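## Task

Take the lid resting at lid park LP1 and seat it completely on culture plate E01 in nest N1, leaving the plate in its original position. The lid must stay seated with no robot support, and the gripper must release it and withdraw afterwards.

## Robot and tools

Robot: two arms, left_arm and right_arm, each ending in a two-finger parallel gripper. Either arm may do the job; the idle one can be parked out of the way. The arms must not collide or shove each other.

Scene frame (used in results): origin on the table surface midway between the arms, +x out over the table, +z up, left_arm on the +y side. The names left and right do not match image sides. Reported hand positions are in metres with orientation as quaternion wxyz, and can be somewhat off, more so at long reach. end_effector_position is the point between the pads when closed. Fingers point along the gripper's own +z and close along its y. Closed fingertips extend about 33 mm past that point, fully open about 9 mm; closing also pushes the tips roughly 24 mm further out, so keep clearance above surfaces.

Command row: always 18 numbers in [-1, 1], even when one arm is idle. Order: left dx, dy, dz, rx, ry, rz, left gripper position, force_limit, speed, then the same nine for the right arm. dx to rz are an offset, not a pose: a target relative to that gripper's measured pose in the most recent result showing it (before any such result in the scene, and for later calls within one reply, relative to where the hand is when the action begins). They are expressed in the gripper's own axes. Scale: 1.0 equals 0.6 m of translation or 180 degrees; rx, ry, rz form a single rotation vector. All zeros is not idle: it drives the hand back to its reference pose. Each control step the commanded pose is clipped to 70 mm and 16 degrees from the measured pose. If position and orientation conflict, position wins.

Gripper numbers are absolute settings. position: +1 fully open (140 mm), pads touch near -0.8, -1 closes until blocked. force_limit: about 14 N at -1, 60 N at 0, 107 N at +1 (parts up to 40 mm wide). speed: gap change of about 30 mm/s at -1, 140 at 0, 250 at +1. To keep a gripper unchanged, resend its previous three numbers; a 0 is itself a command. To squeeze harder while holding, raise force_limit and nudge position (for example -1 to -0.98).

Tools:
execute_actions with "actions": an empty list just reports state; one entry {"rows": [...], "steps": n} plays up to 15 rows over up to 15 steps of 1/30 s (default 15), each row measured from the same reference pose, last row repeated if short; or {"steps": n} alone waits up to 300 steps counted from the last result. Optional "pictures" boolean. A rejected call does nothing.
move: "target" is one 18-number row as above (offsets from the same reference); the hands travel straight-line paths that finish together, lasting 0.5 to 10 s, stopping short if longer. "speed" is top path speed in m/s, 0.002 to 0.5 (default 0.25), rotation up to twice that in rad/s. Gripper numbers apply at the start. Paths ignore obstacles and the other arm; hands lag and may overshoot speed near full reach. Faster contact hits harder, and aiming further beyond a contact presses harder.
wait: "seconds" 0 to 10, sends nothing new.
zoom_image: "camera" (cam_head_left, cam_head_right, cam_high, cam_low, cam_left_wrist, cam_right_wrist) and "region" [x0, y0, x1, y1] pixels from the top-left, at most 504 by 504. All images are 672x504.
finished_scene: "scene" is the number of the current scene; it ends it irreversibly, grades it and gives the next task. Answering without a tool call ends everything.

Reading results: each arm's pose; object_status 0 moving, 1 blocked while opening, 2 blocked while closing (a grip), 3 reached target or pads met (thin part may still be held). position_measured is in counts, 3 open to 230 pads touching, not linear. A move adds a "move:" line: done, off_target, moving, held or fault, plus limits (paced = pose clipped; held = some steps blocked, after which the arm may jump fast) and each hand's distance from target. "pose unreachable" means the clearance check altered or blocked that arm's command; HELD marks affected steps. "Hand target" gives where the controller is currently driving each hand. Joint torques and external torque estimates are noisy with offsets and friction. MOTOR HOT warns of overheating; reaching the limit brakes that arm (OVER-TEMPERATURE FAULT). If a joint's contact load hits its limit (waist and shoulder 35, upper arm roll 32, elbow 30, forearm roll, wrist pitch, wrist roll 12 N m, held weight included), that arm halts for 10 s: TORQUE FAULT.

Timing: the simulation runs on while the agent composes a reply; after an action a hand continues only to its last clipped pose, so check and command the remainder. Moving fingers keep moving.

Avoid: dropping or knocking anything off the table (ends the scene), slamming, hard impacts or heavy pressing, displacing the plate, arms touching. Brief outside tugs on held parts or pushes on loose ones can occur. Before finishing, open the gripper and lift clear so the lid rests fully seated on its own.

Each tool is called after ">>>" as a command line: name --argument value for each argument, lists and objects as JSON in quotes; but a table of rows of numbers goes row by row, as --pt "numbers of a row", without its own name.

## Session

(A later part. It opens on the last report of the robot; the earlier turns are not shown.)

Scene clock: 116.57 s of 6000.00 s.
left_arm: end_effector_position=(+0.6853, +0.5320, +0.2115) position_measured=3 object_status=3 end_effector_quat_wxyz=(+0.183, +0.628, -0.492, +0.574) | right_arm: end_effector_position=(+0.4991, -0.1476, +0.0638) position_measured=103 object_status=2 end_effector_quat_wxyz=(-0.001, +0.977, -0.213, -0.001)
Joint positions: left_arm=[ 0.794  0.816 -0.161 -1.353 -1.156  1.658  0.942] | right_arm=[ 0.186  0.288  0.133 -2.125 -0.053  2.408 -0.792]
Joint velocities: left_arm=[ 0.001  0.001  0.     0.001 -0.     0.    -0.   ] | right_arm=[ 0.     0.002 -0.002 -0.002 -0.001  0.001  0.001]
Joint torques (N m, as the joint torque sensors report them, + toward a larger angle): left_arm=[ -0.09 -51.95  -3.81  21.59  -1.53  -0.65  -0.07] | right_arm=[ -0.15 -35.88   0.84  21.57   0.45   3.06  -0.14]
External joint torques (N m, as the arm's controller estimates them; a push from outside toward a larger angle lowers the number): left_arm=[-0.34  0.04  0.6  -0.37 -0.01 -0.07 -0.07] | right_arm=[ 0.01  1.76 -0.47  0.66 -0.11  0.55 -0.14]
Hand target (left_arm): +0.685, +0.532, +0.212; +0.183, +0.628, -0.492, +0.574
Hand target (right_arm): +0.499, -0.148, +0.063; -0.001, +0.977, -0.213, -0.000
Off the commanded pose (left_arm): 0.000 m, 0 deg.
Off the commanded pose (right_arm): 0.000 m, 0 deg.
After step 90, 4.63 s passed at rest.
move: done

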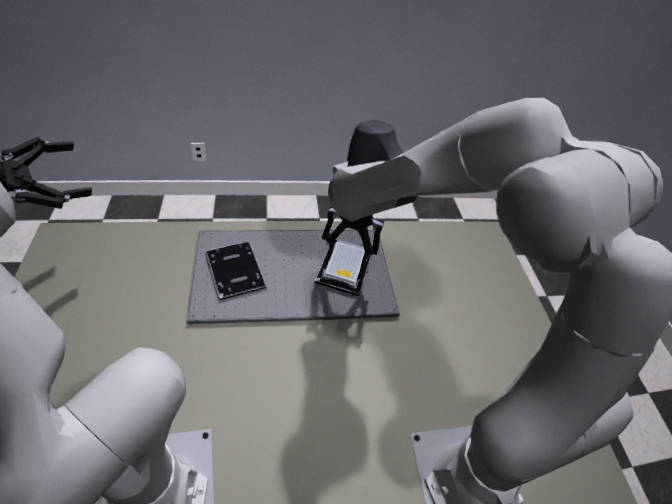

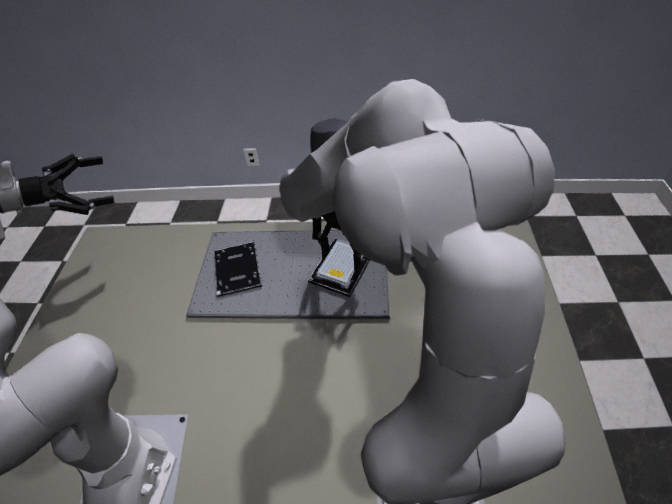

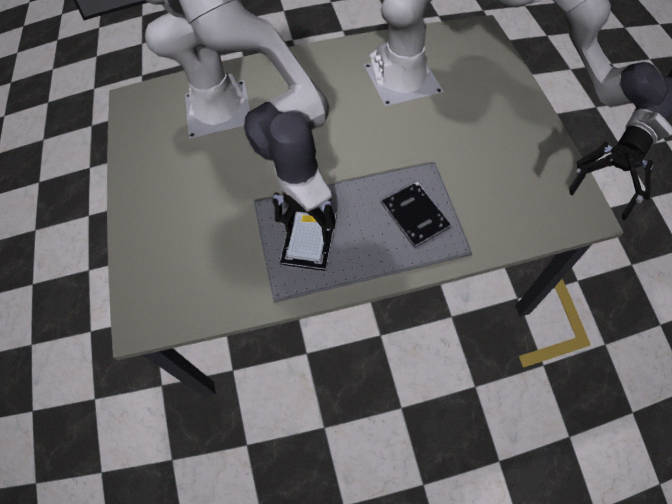

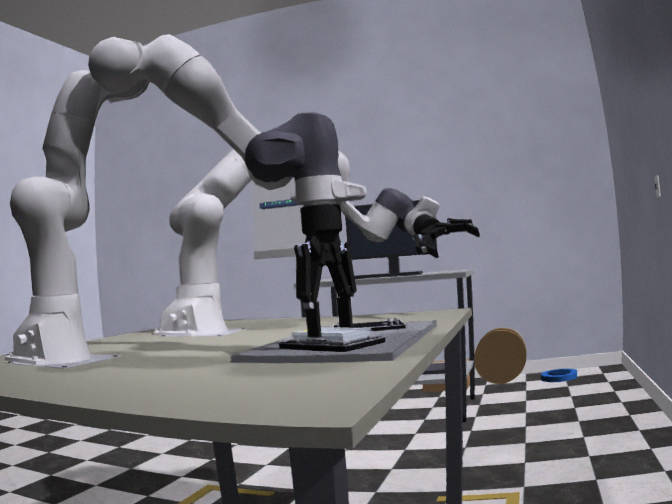

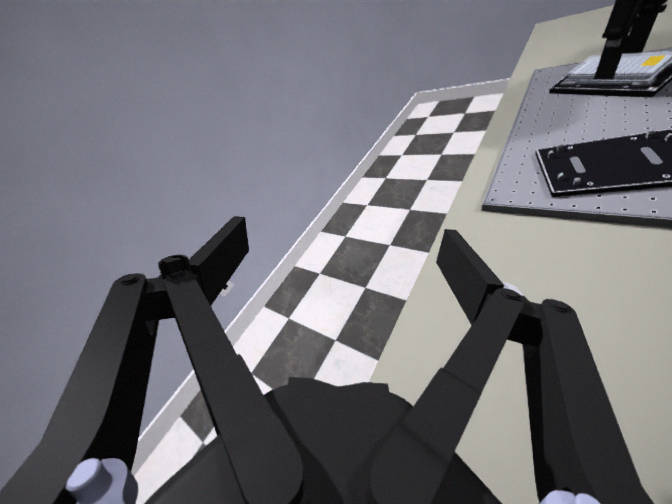

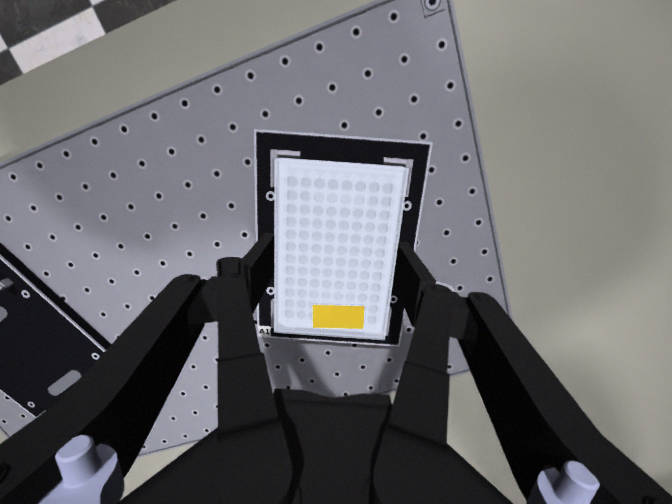

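>>> move --target '[0,0,0,0,0,0,1,0,0, 0.0002,-0.0004,0.0075,0,0.0006,0,-1,-0.4,-1]' --speed 0.004

>>> zoom_image --camera "cam_right_wrist" --region '[220, 120, 460, 360]'

>>> zoom_image --camera "cam_low" --region '[275, 310, 390, 355]'

Scene clock: 120.47 s of 6000.00 s.
left_arm: end_effector_position=(+0.6853, +0.5320, +0.2115) position_measured=3 object_status=3 end_effector_quat_wxyz=(+0.183, +0.628, -0.492, +0.574) | right_arm: end_effector_position=(+0.4995, -0.1474, +0.0610) position_measured=103 object_status=2 end_effector_quat_wxyz=(-0.001, +0.977, -0.212, -0.000)
Joint positions: left_arm=[ 0.794  0.816 -0.161 -1.353 -1.156  1.658  0.942] | right_arm=[ 0.186  0.293  0.133 -2.125 -0.055  2.415 -0.792]
Joint velocities: left_arm=[ 0.001 -0.    -0.001 -0.001  0.001 -0.001  0.001] | right_arm=[ 0.     0.001 -0.001  0.    -0.001  0.001  0.001]
Joint torques (N m, as the joint torque sensors report them, + toward a larger angle): left_arm=[  0.15 -51.88  -3.32  21.51  -1.55  -0.66  -0.03] | right_arm=[  0.71 -34.57   0.57  21.41  -0.08   3.26   0.02]
External joint torques (N m, as the arm's controller estimates them; a push from outside toward a larger angle lowers the number): left_arm=[ 0.22  0.22  1.31 -0.47 -0.03 -0.05 -0.04] | right_arm=[ 0.73  3.26 -0.89  0.55 -0.64  0.74  0.02]
Hand target (left_arm): +0.685, +0.532, +0.212; +0.183, +0.628, -0.492, +0.574
Hand target (right_arm): +0.499, -0.147, +0.059; -0.000, +0.977, -0.213, +0.000
Off the commanded pose (left_arm): 0.000 m, 0 deg.
Off the commanded pose (right_arm): 0.002 m, 0 deg.
move: done

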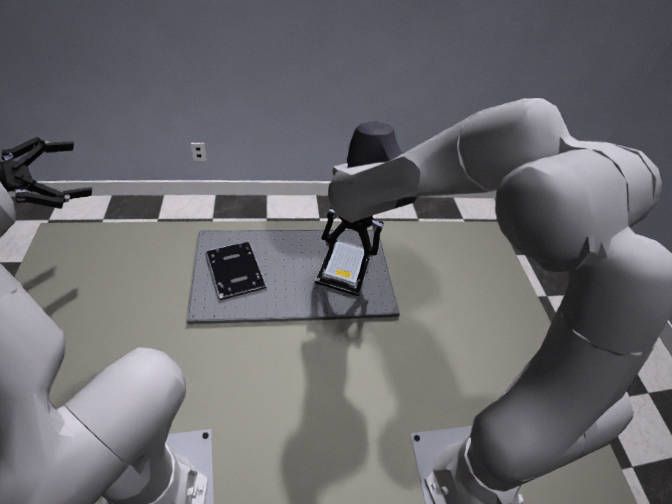

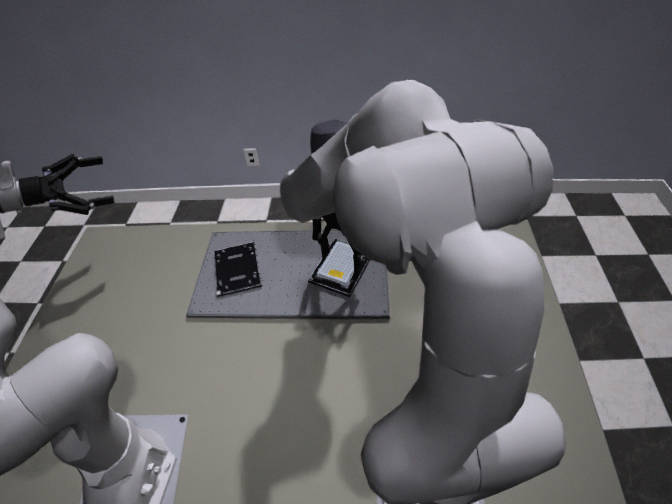

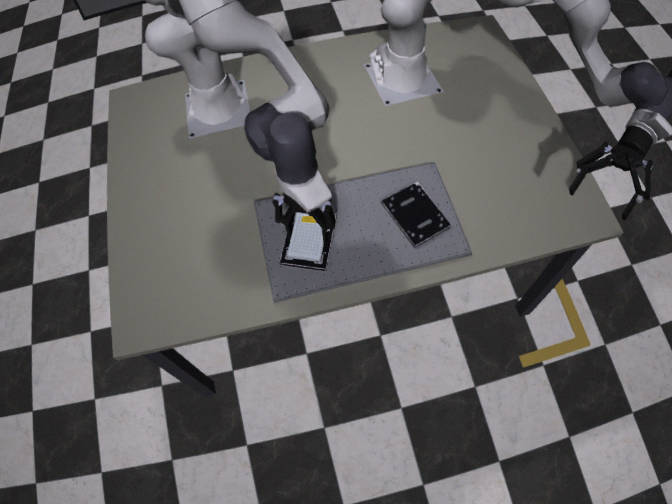

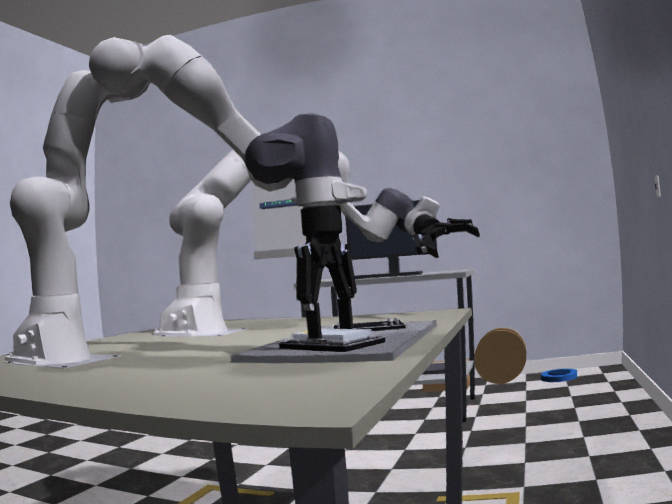

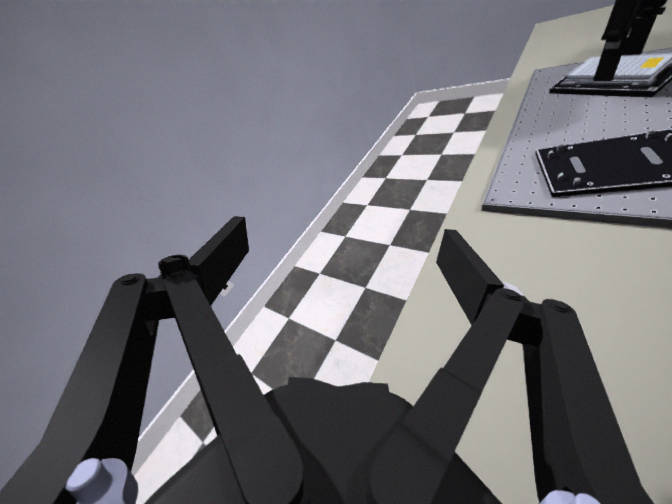

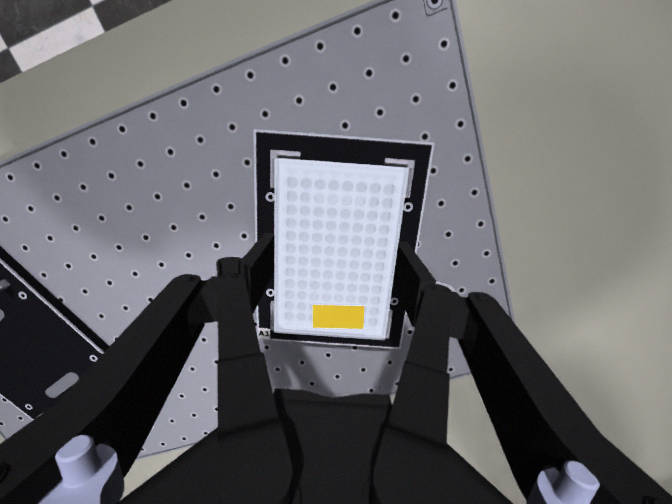

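Region (220, 120, 460, 360) of cam_right_wrist's 672x504 image, scaled by 2.100, with more detail than that image has.

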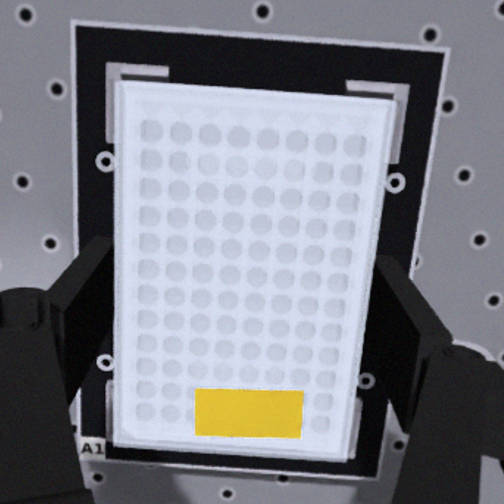

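Region (275, 310, 390, 355) of cam_low's 672x504 image, scaled by 4.383, with more detail than that image has; it fills the top 197 rows of this view, and the rest is white.

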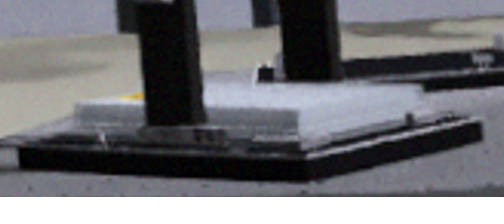

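>>> move --target '[0,0,0,0,0,0,1,0,0, 0,0,0.006,0,0,0,-1,-0.4,-1]' --speed 0.004

>>> zoom_image --camera "cam_low" --region '[275, 310, 390, 355]'

Scene clock: 123.77 s of 6000.00 s.
left_arm: end_effector_position=(+0.6853, +0.5320, +0.2115) position_measured=3 object_status=3 end_effector_quat_wxyz=(+0.183, +0.628, -0.492, +0.574) | right_arm: end_effector_position=(+0.4996, -0.1474, +0.0609) position_measured=103 object_status=2 end_effector_quat_wxyz=(-0.001, +0.977, -0.212, -0.000)
Joint positions: left_arm=[ 0.794  0.816 -0.161 -1.353 -1.156  1.658  0.942] | right_arm=[ 0.186  0.293  0.133 -2.125 -0.055  2.416 -0.792]
Joint velocities: left_arm=[-0.    -0.    -0.     0.002 -0.001 -0.001 -0.   ] | right_arm=[-0.    -0.     0.     0.001 -0.     0.001 -0.002]
Joint torques (N m, as the joint torque sensors report them, + toward a larger angle): left_arm=[  0.31 -52.18  -3.85  21.6   -1.55  -0.59  -0.02] | right_arm=[  0.16 -32.46   0.45  21.4    0.13   3.71  -0.06]
External joint torques (N m, as the arm's controller estimates them; a push from outside toward a larger angle lowers the number): left_arm=[ 0.32 -0.06  0.75 -0.39 -0.02  0.02 -0.02] | right_arm=[ 0.12  5.57 -1.1   0.39 -0.42  1.16 -0.06]
Hand target (left_arm): +0.685, +0.532, +0.212; +0.183, +0.628, -0.492, +0.574
Hand target (right_arm): +0.500, -0.147, +0.057; -0.001, +0.977, -0.212, -0.000
Off the commanded pose (left_arm): 0.000 m, 0 deg.
Off the commanded pose (right_arm): 0.004 m, 0 deg.
move: off_target (right_arm)

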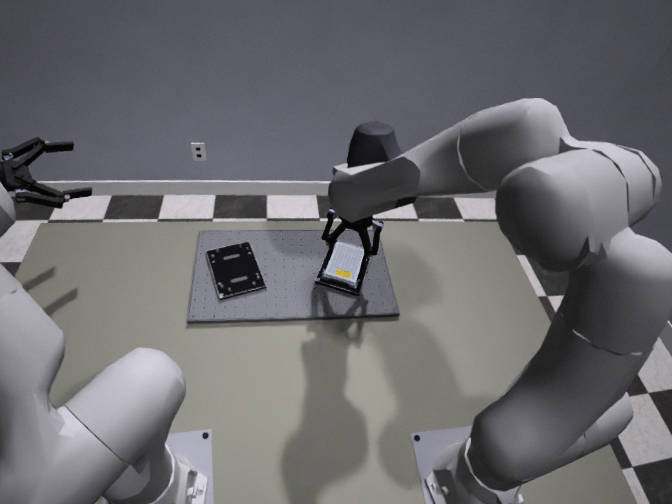

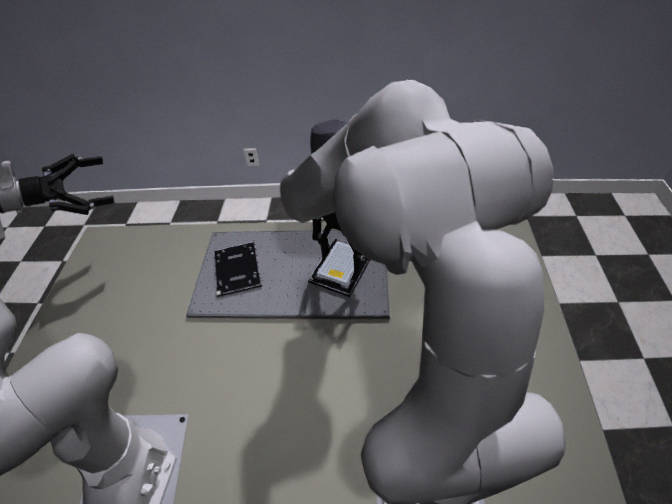

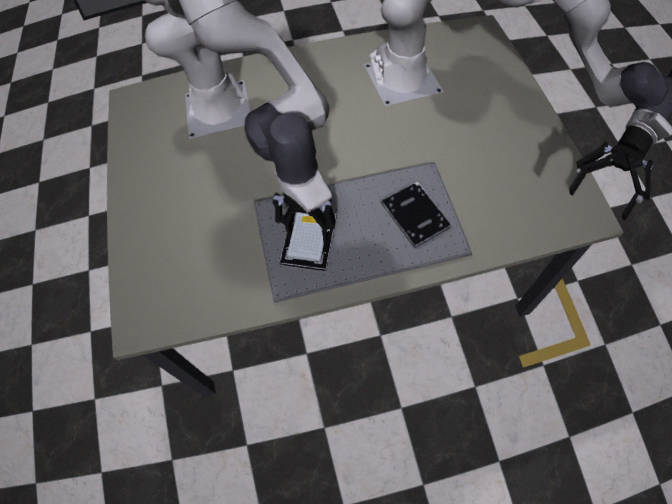

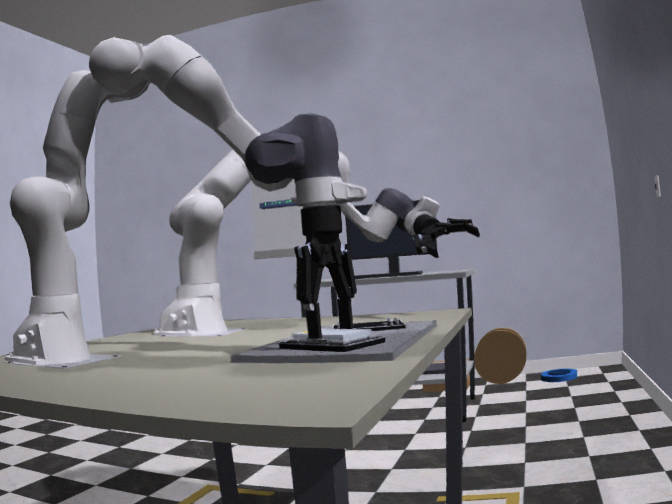

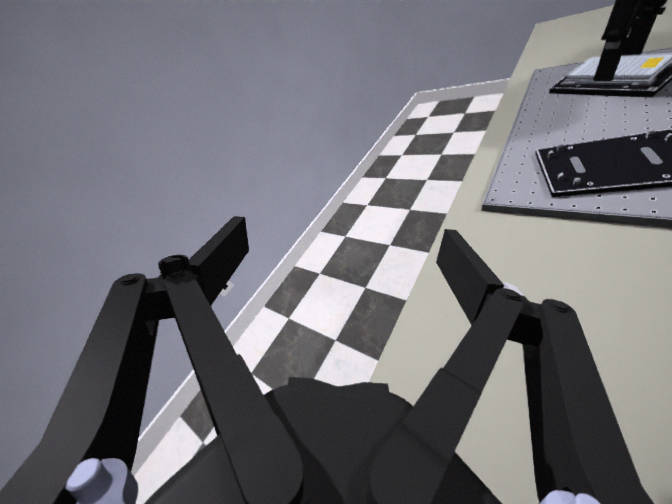

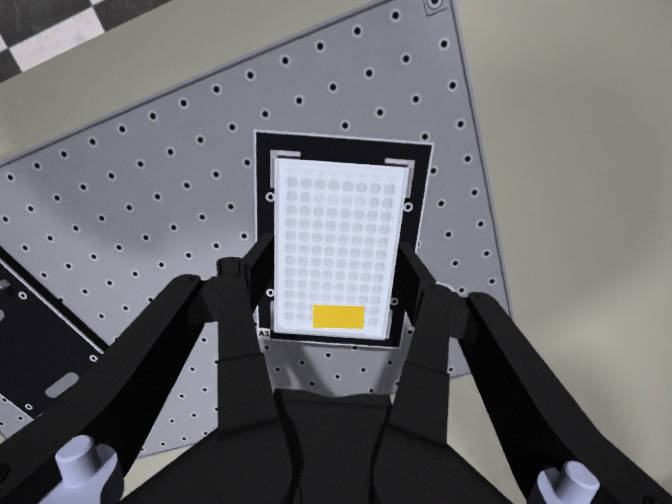

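Region (275, 310, 390, 355) of cam_low's 672x504 image, scaled by 4.383, with more detail than that image has; it fills the top 197 rows of this view, and the rest is white.

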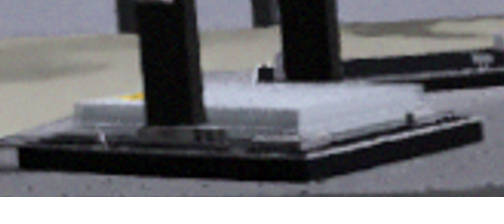

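The lid stopped firmly 10 mm above the grip height, the same as in scene 1. Next I'll release it and lift.

>>> move --target '[0,0,0,0,0,0,1,0,0, 0,0,0,0,0,0,0.36,-0.4,-0.5]' --speed 0.01

>>> move --target '[0,0,0,0,0,0,1,0,0, 0,0,-0.2,0,0,0,0.36,-0.4,-0.5]' --speed 0.12

>>> zoom_image --camera "cam_low" --region '[275, 310, 390, 355]'

>>> zoom_image --camera "cam_right_wrist" --region '[250, 130, 430, 310]'

Scene clock: 127.60 s of 6000.00 s.
left_arm: end_effector_position=(+0.6853, +0.5320, +0.2115) position_measured=3 object_status=3 end_effector_quat_wxyz=(+0.183, +0.628, -0.492, +0.574) | right_arm: end_effector_position=(+0.4996, -0.1474, +0.0610) position_measured=84 object_status=3 end_effector_quat_wxyz=(-0.001, +0.977, -0.212, -0.000)
Joint positions: left_arm=[ 0.794  0.816 -0.161 -1.353 -1.156  1.658  0.942] | right_arm=[ 0.186  0.293  0.133 -2.125 -0.055  2.415 -0.792]
Joint velocities: left_arm=[-0.    -0.     0.     0.     0.002 -0.     0.   ] | right_arm=[-0.001  0.001  0.     0.001  0.001  0.    -0.   ]
Joint torques (N m, as the joint torque sensors report them, + toward a larger angle): left_arm=[ -0.03 -51.92  -3.55  21.45  -1.56  -0.57  -0.05] | right_arm=[  0.01 -35.8    1.11  22.18   0.5    2.67  -0.11]
External joint torques (N m, as the arm's controller estimates them; a push from outside toward a larger angle lowers the number): left_arm=[ 0.05  0.14  1.08 -0.51 -0.04  0.05 -0.06] | right_arm=[ 0.06  2.16 -0.34  1.22 -0.06  0.13 -0.11]
Hand target (left_arm): +0.685, +0.532, +0.212; +0.183, +0.628, -0.492, +0.574
Hand target (right_arm): +0.500, -0.147, +0.061; -0.001, +0.977, -0.212, -0.000
Off the commanded pose (left_arm): 0.000 m, 0 deg.
Off the commanded pose (right_arm): 0.000 m, 0 deg.
After step 90, 0.13 s passed at rest.
move: done

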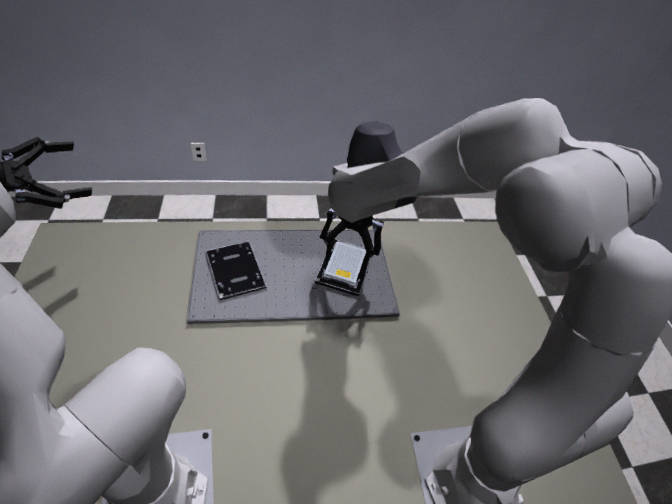

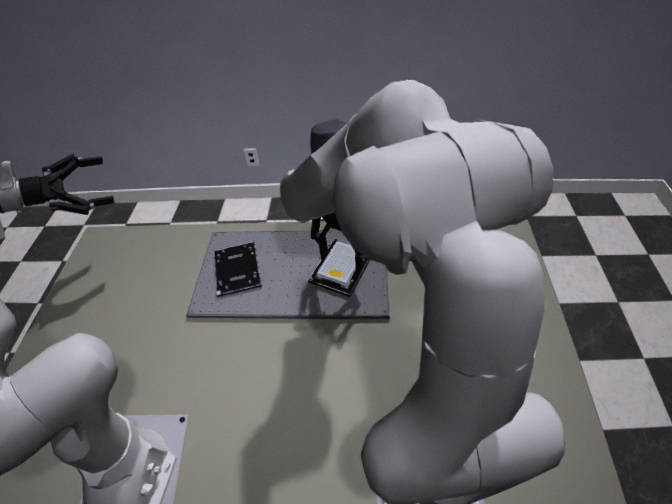

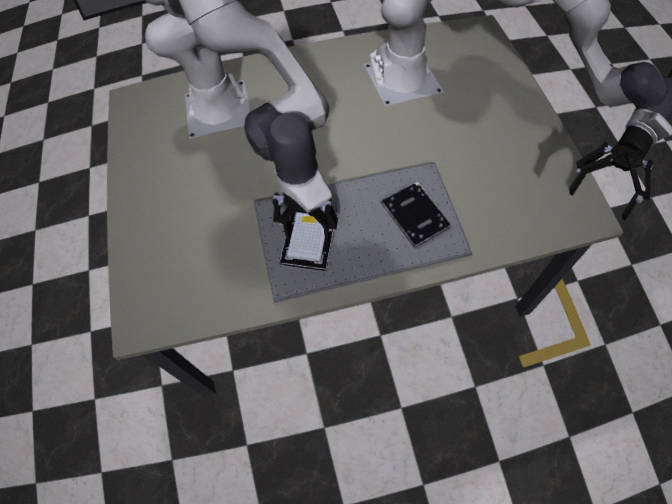

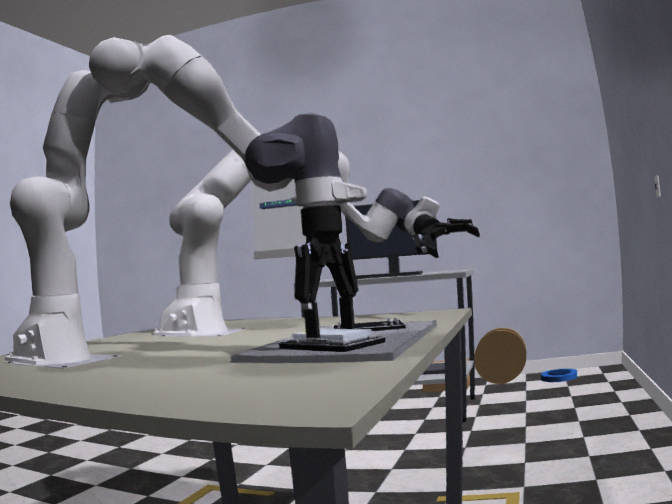

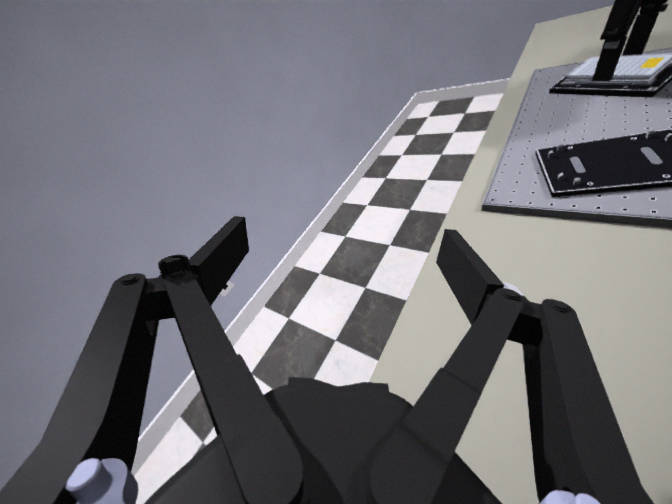

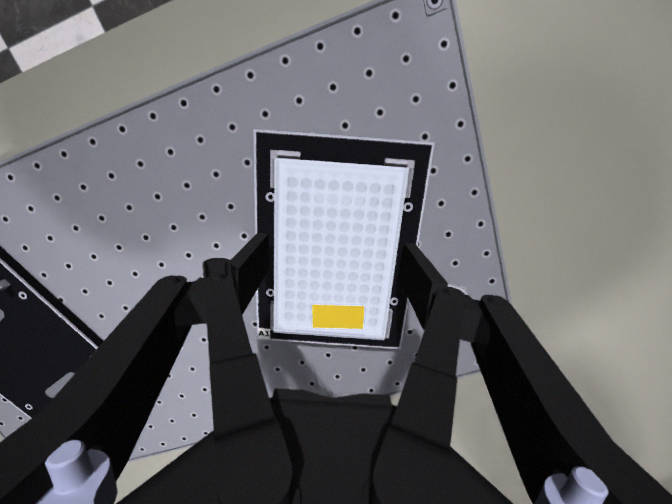

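Scene clock: 129.20 s of 6000.00 s.
left_arm: end_effector_position=(+0.6853, +0.5320, +0.2115) position_measured=3 object_status=3 end_effector_quat_wxyz=(+0.183, +0.628, -0.492, +0.574) | right_arm: end_effector_position=(+0.4982, -0.1469, +0.1808) position_measured=84 object_status=3 end_effector_quat_wxyz=(-0.003, +0.977, -0.214, +0.001)
Joint positions: left_arm=[ 0.794  0.816 -0.161 -1.353 -1.156  1.658  0.942] | right_arm=[ 0.186  0.11   0.135 -2.036 -0.013  2.15  -0.815]
Joint velocities: left_arm=[ 0.002  0.    -0.001 -0.     0.001 -0.    -0.   ] | right_arm=[-0.     0.001  0.001  0.001 -0.001 -0.011 -0.002]
Joint torques (N m, as the joint torque sensors report them, + toward a larger angle): left_arm=[  0.64 -51.96  -3.74  21.82  -1.56  -0.63  -0.03] | right_arm=[ -0.22 -32.58   0.52  25.3    1.19   2.33  -0.36]
External joint torques (N m, as the arm's controller estimates them; a push from outside toward a larger angle lowers the number): left_arm=[ 0.41  0.14  0.7  -0.19 -0.04 -0.05 -0.04] | right_arm=[-0.22  2.03 -0.05  1.77  0.49 -0.22 -0.36]
Hand target (left_arm): +0.685, +0.532, +0.212; +0.183, +0.628, -0.492, +0.574
Hand target (right_arm): +0.497, -0.147, +0.180; -0.003, +0.977, -0.211, -0.001
Off the commanded pose (left_arm): 0.000 m, 0 deg.
Off the commanded pose (right_arm): 0.002 m, 0 deg.
move: done

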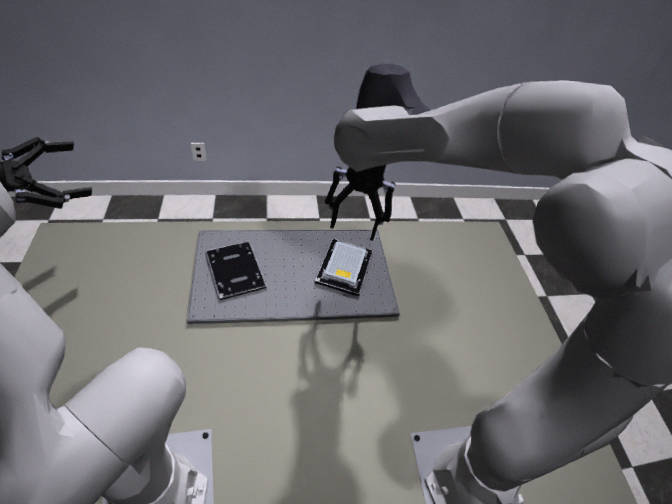

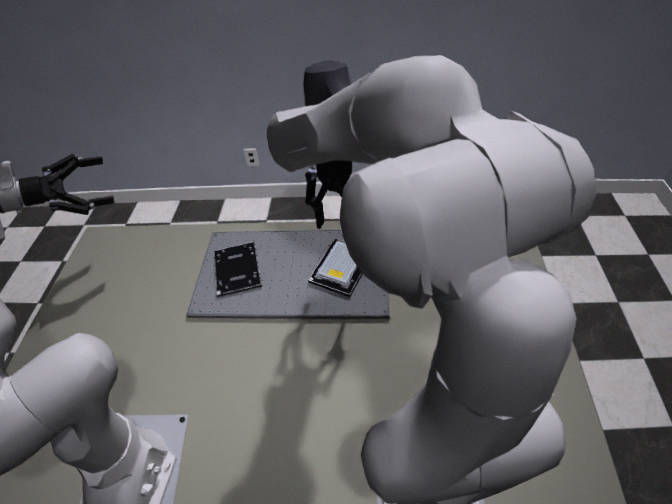

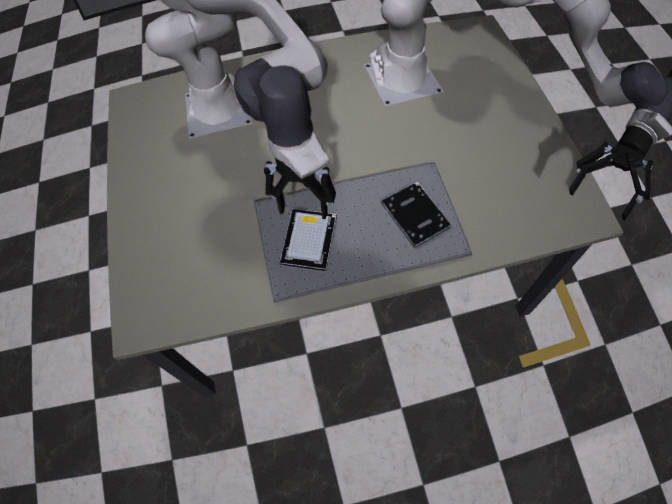

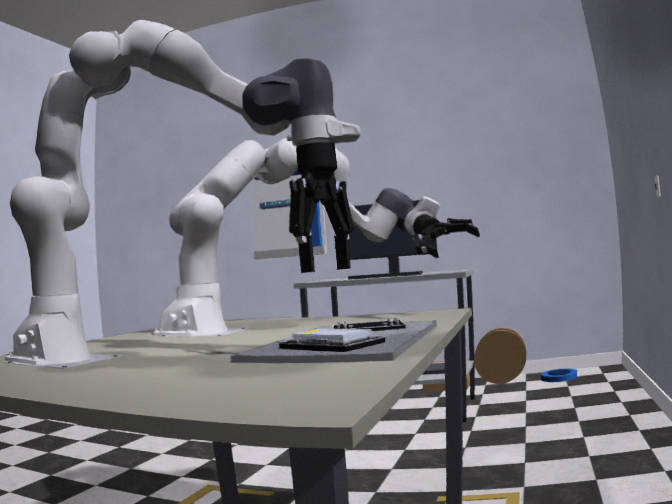

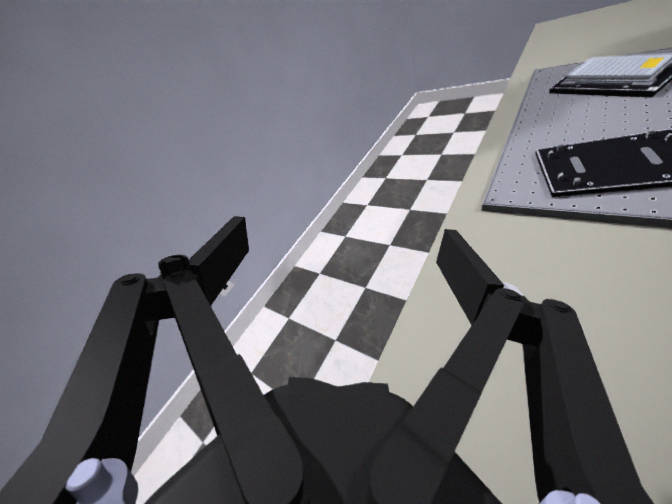

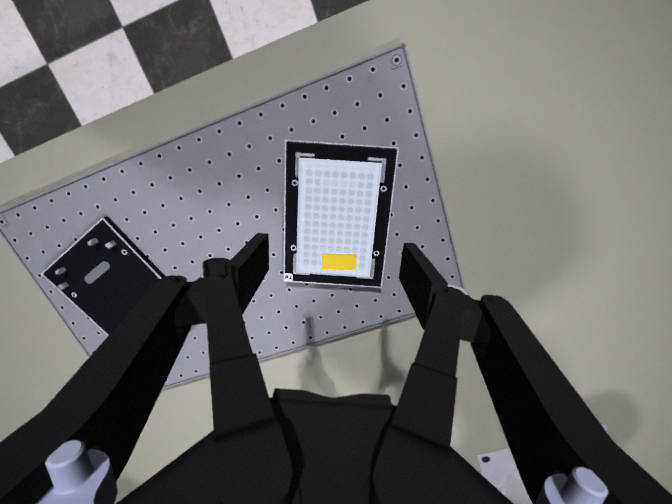

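Region (275, 310, 390, 355) of cam_low's 672x504 image, scaled by 4.383, with more detail than that image has; it fills the top 197 rows of this view, and the rest is white.

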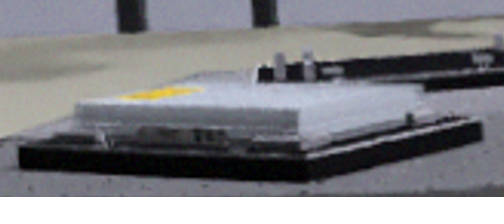

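Region (250, 130, 430, 310) of cam_right_wrist's 672x504 image, scaled by 2.800, with more detail than that image has.

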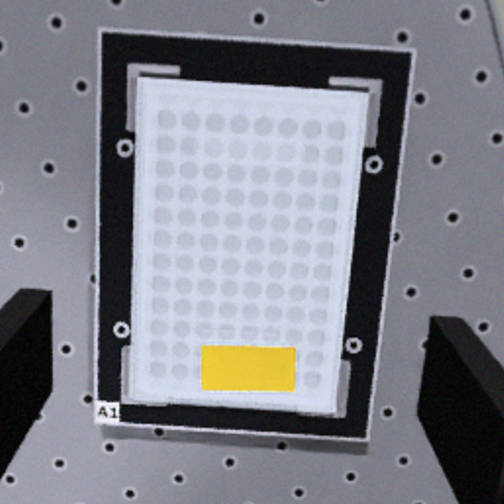

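The lid is level and seated. I'll move a bit further clear and then finish.

>>> move --target '[0,0,0,0,0,0,1,0,0, -0.12,0.2,-0.05,0,0,0,0.36,-0.4,-0.5]' --speed 0.2

>>> zoom_image --camera "cam_left_wrist" --region '[540, 40, 672, 110]'

Scene clock: 132.63 s of 6000.00 s.
left_arm: end_effector_position=(+0.6853, +0.5320, +0.2115) position_measured=3 object_status=3 end_effector_quat_wxyz=(+0.183, +0.628, -0.492, +0.574) | right_arm: end_effector_position=(+0.3841, -0.2259, +0.2066) position_measured=84 object_status=3 end_effector_quat_wxyz=(-0.005, +0.975, -0.221, +0.002)
Joint positions: left_arm=[ 0.794  0.816 -0.161 -1.353 -1.156  1.658  0.942] | right_arm=[ 0.156 -0.31   0.066 -2.442  0.033  2.14  -0.928]
Joint velocities: left_arm=[ 0.001  0.    -0.001  0.     0.     0.     0.   ] | right_arm=[-0.001 -0.001 -0.001 -0.     0.    -0.001 -0.027]
Joint torques (N m, as the joint torque sensors report them, + toward a larger angle): left_arm=[  0.56 -52.05  -3.75  21.57  -1.54  -0.62   0.03] | right_arm=[  1.45 -20.03  -2.88  24.13   1.2    2.33  -0.33]
External joint torques (N m, as the arm's controller estimates them; a push from outside toward a larger angle lowers the number): left_arm=[ 0.57 -0.14  0.83 -0.32 -0.02 -0.02  0.02] | right_arm=[ 1.51  0.37 -1.98  0.52  0.48 -0.22 -0.33]
Hand target (left_arm): +0.685, +0.532, +0.212; +0.183, +0.628, -0.492, +0.574
Hand target (right_arm): +0.383, -0.226, +0.207; -0.006, +0.977, -0.214, +0.000
Off the commanded pose (left_arm): 0.000 m, 0 deg.
Off the commanded pose (right_arm): 0.004 m, 1 deg.
move: off_target (right_arm)

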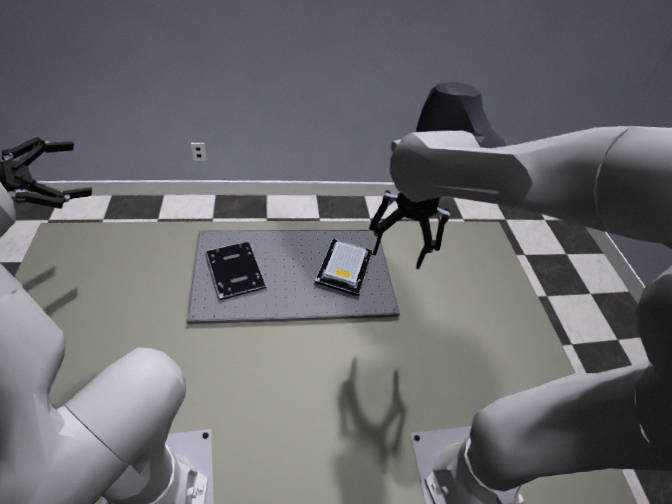

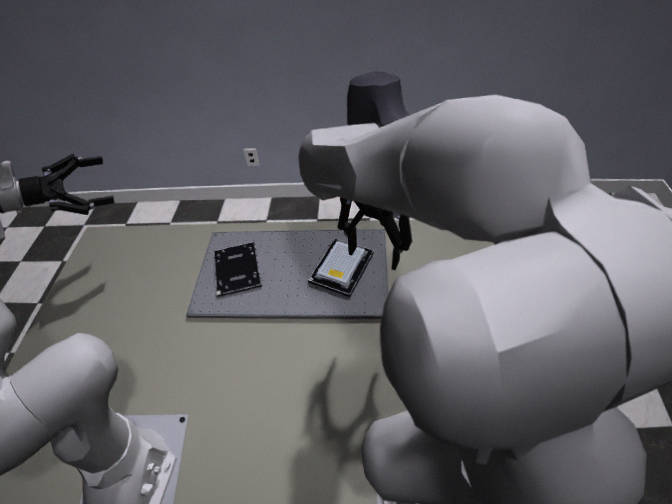

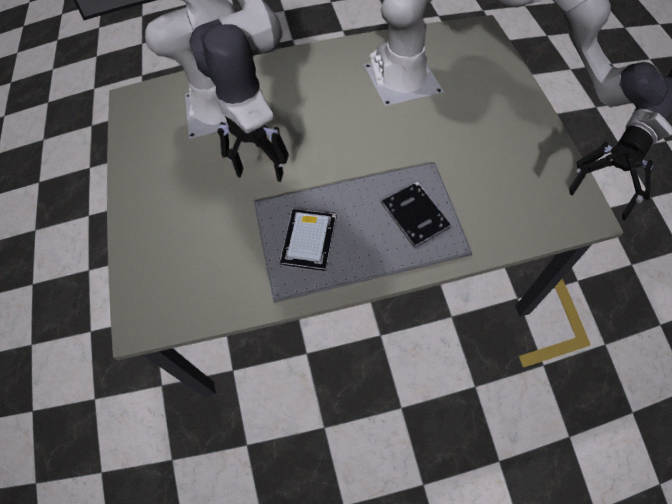

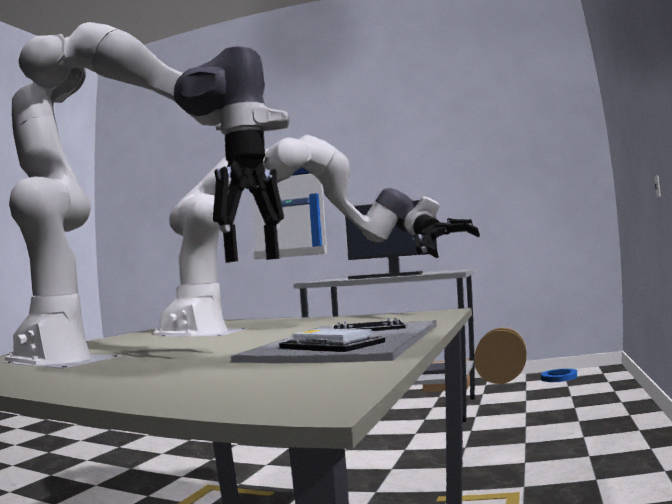

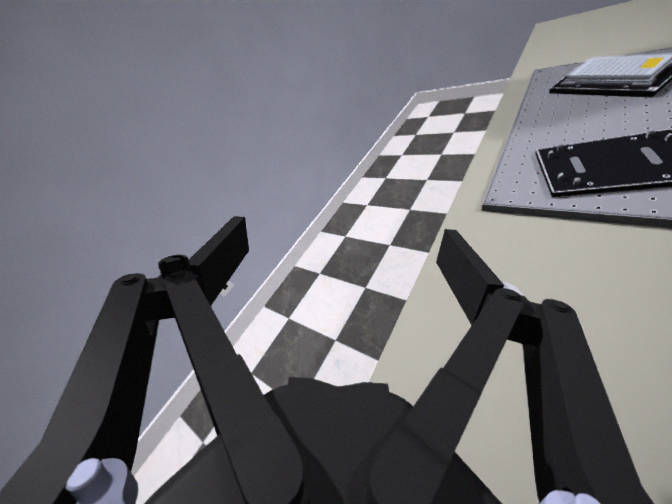

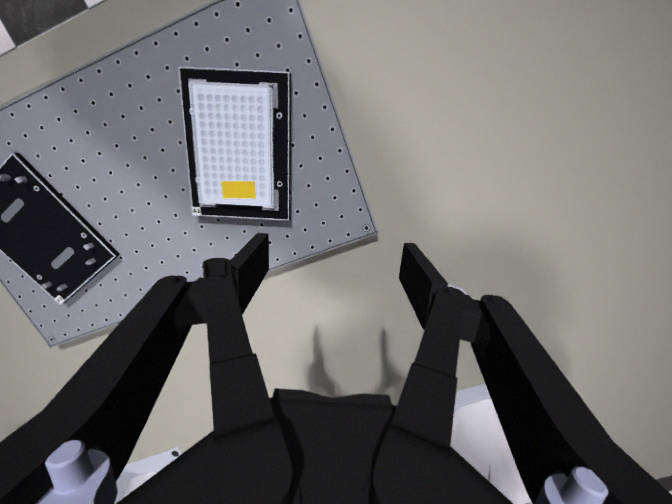

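Region (540, 40, 672, 110) of cam_left_wrist's 672x504 image, scaled by 3.818, with more detail than that image has; it fills the top 267 rows of this view, and the rest is white.

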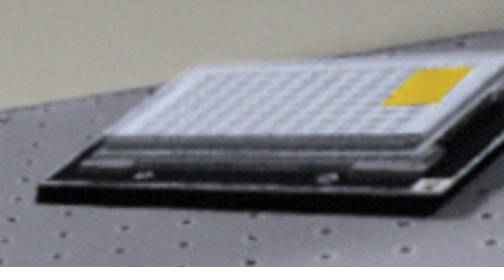

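>>> finished_scene --scene 2

The scene is finished: the task was done.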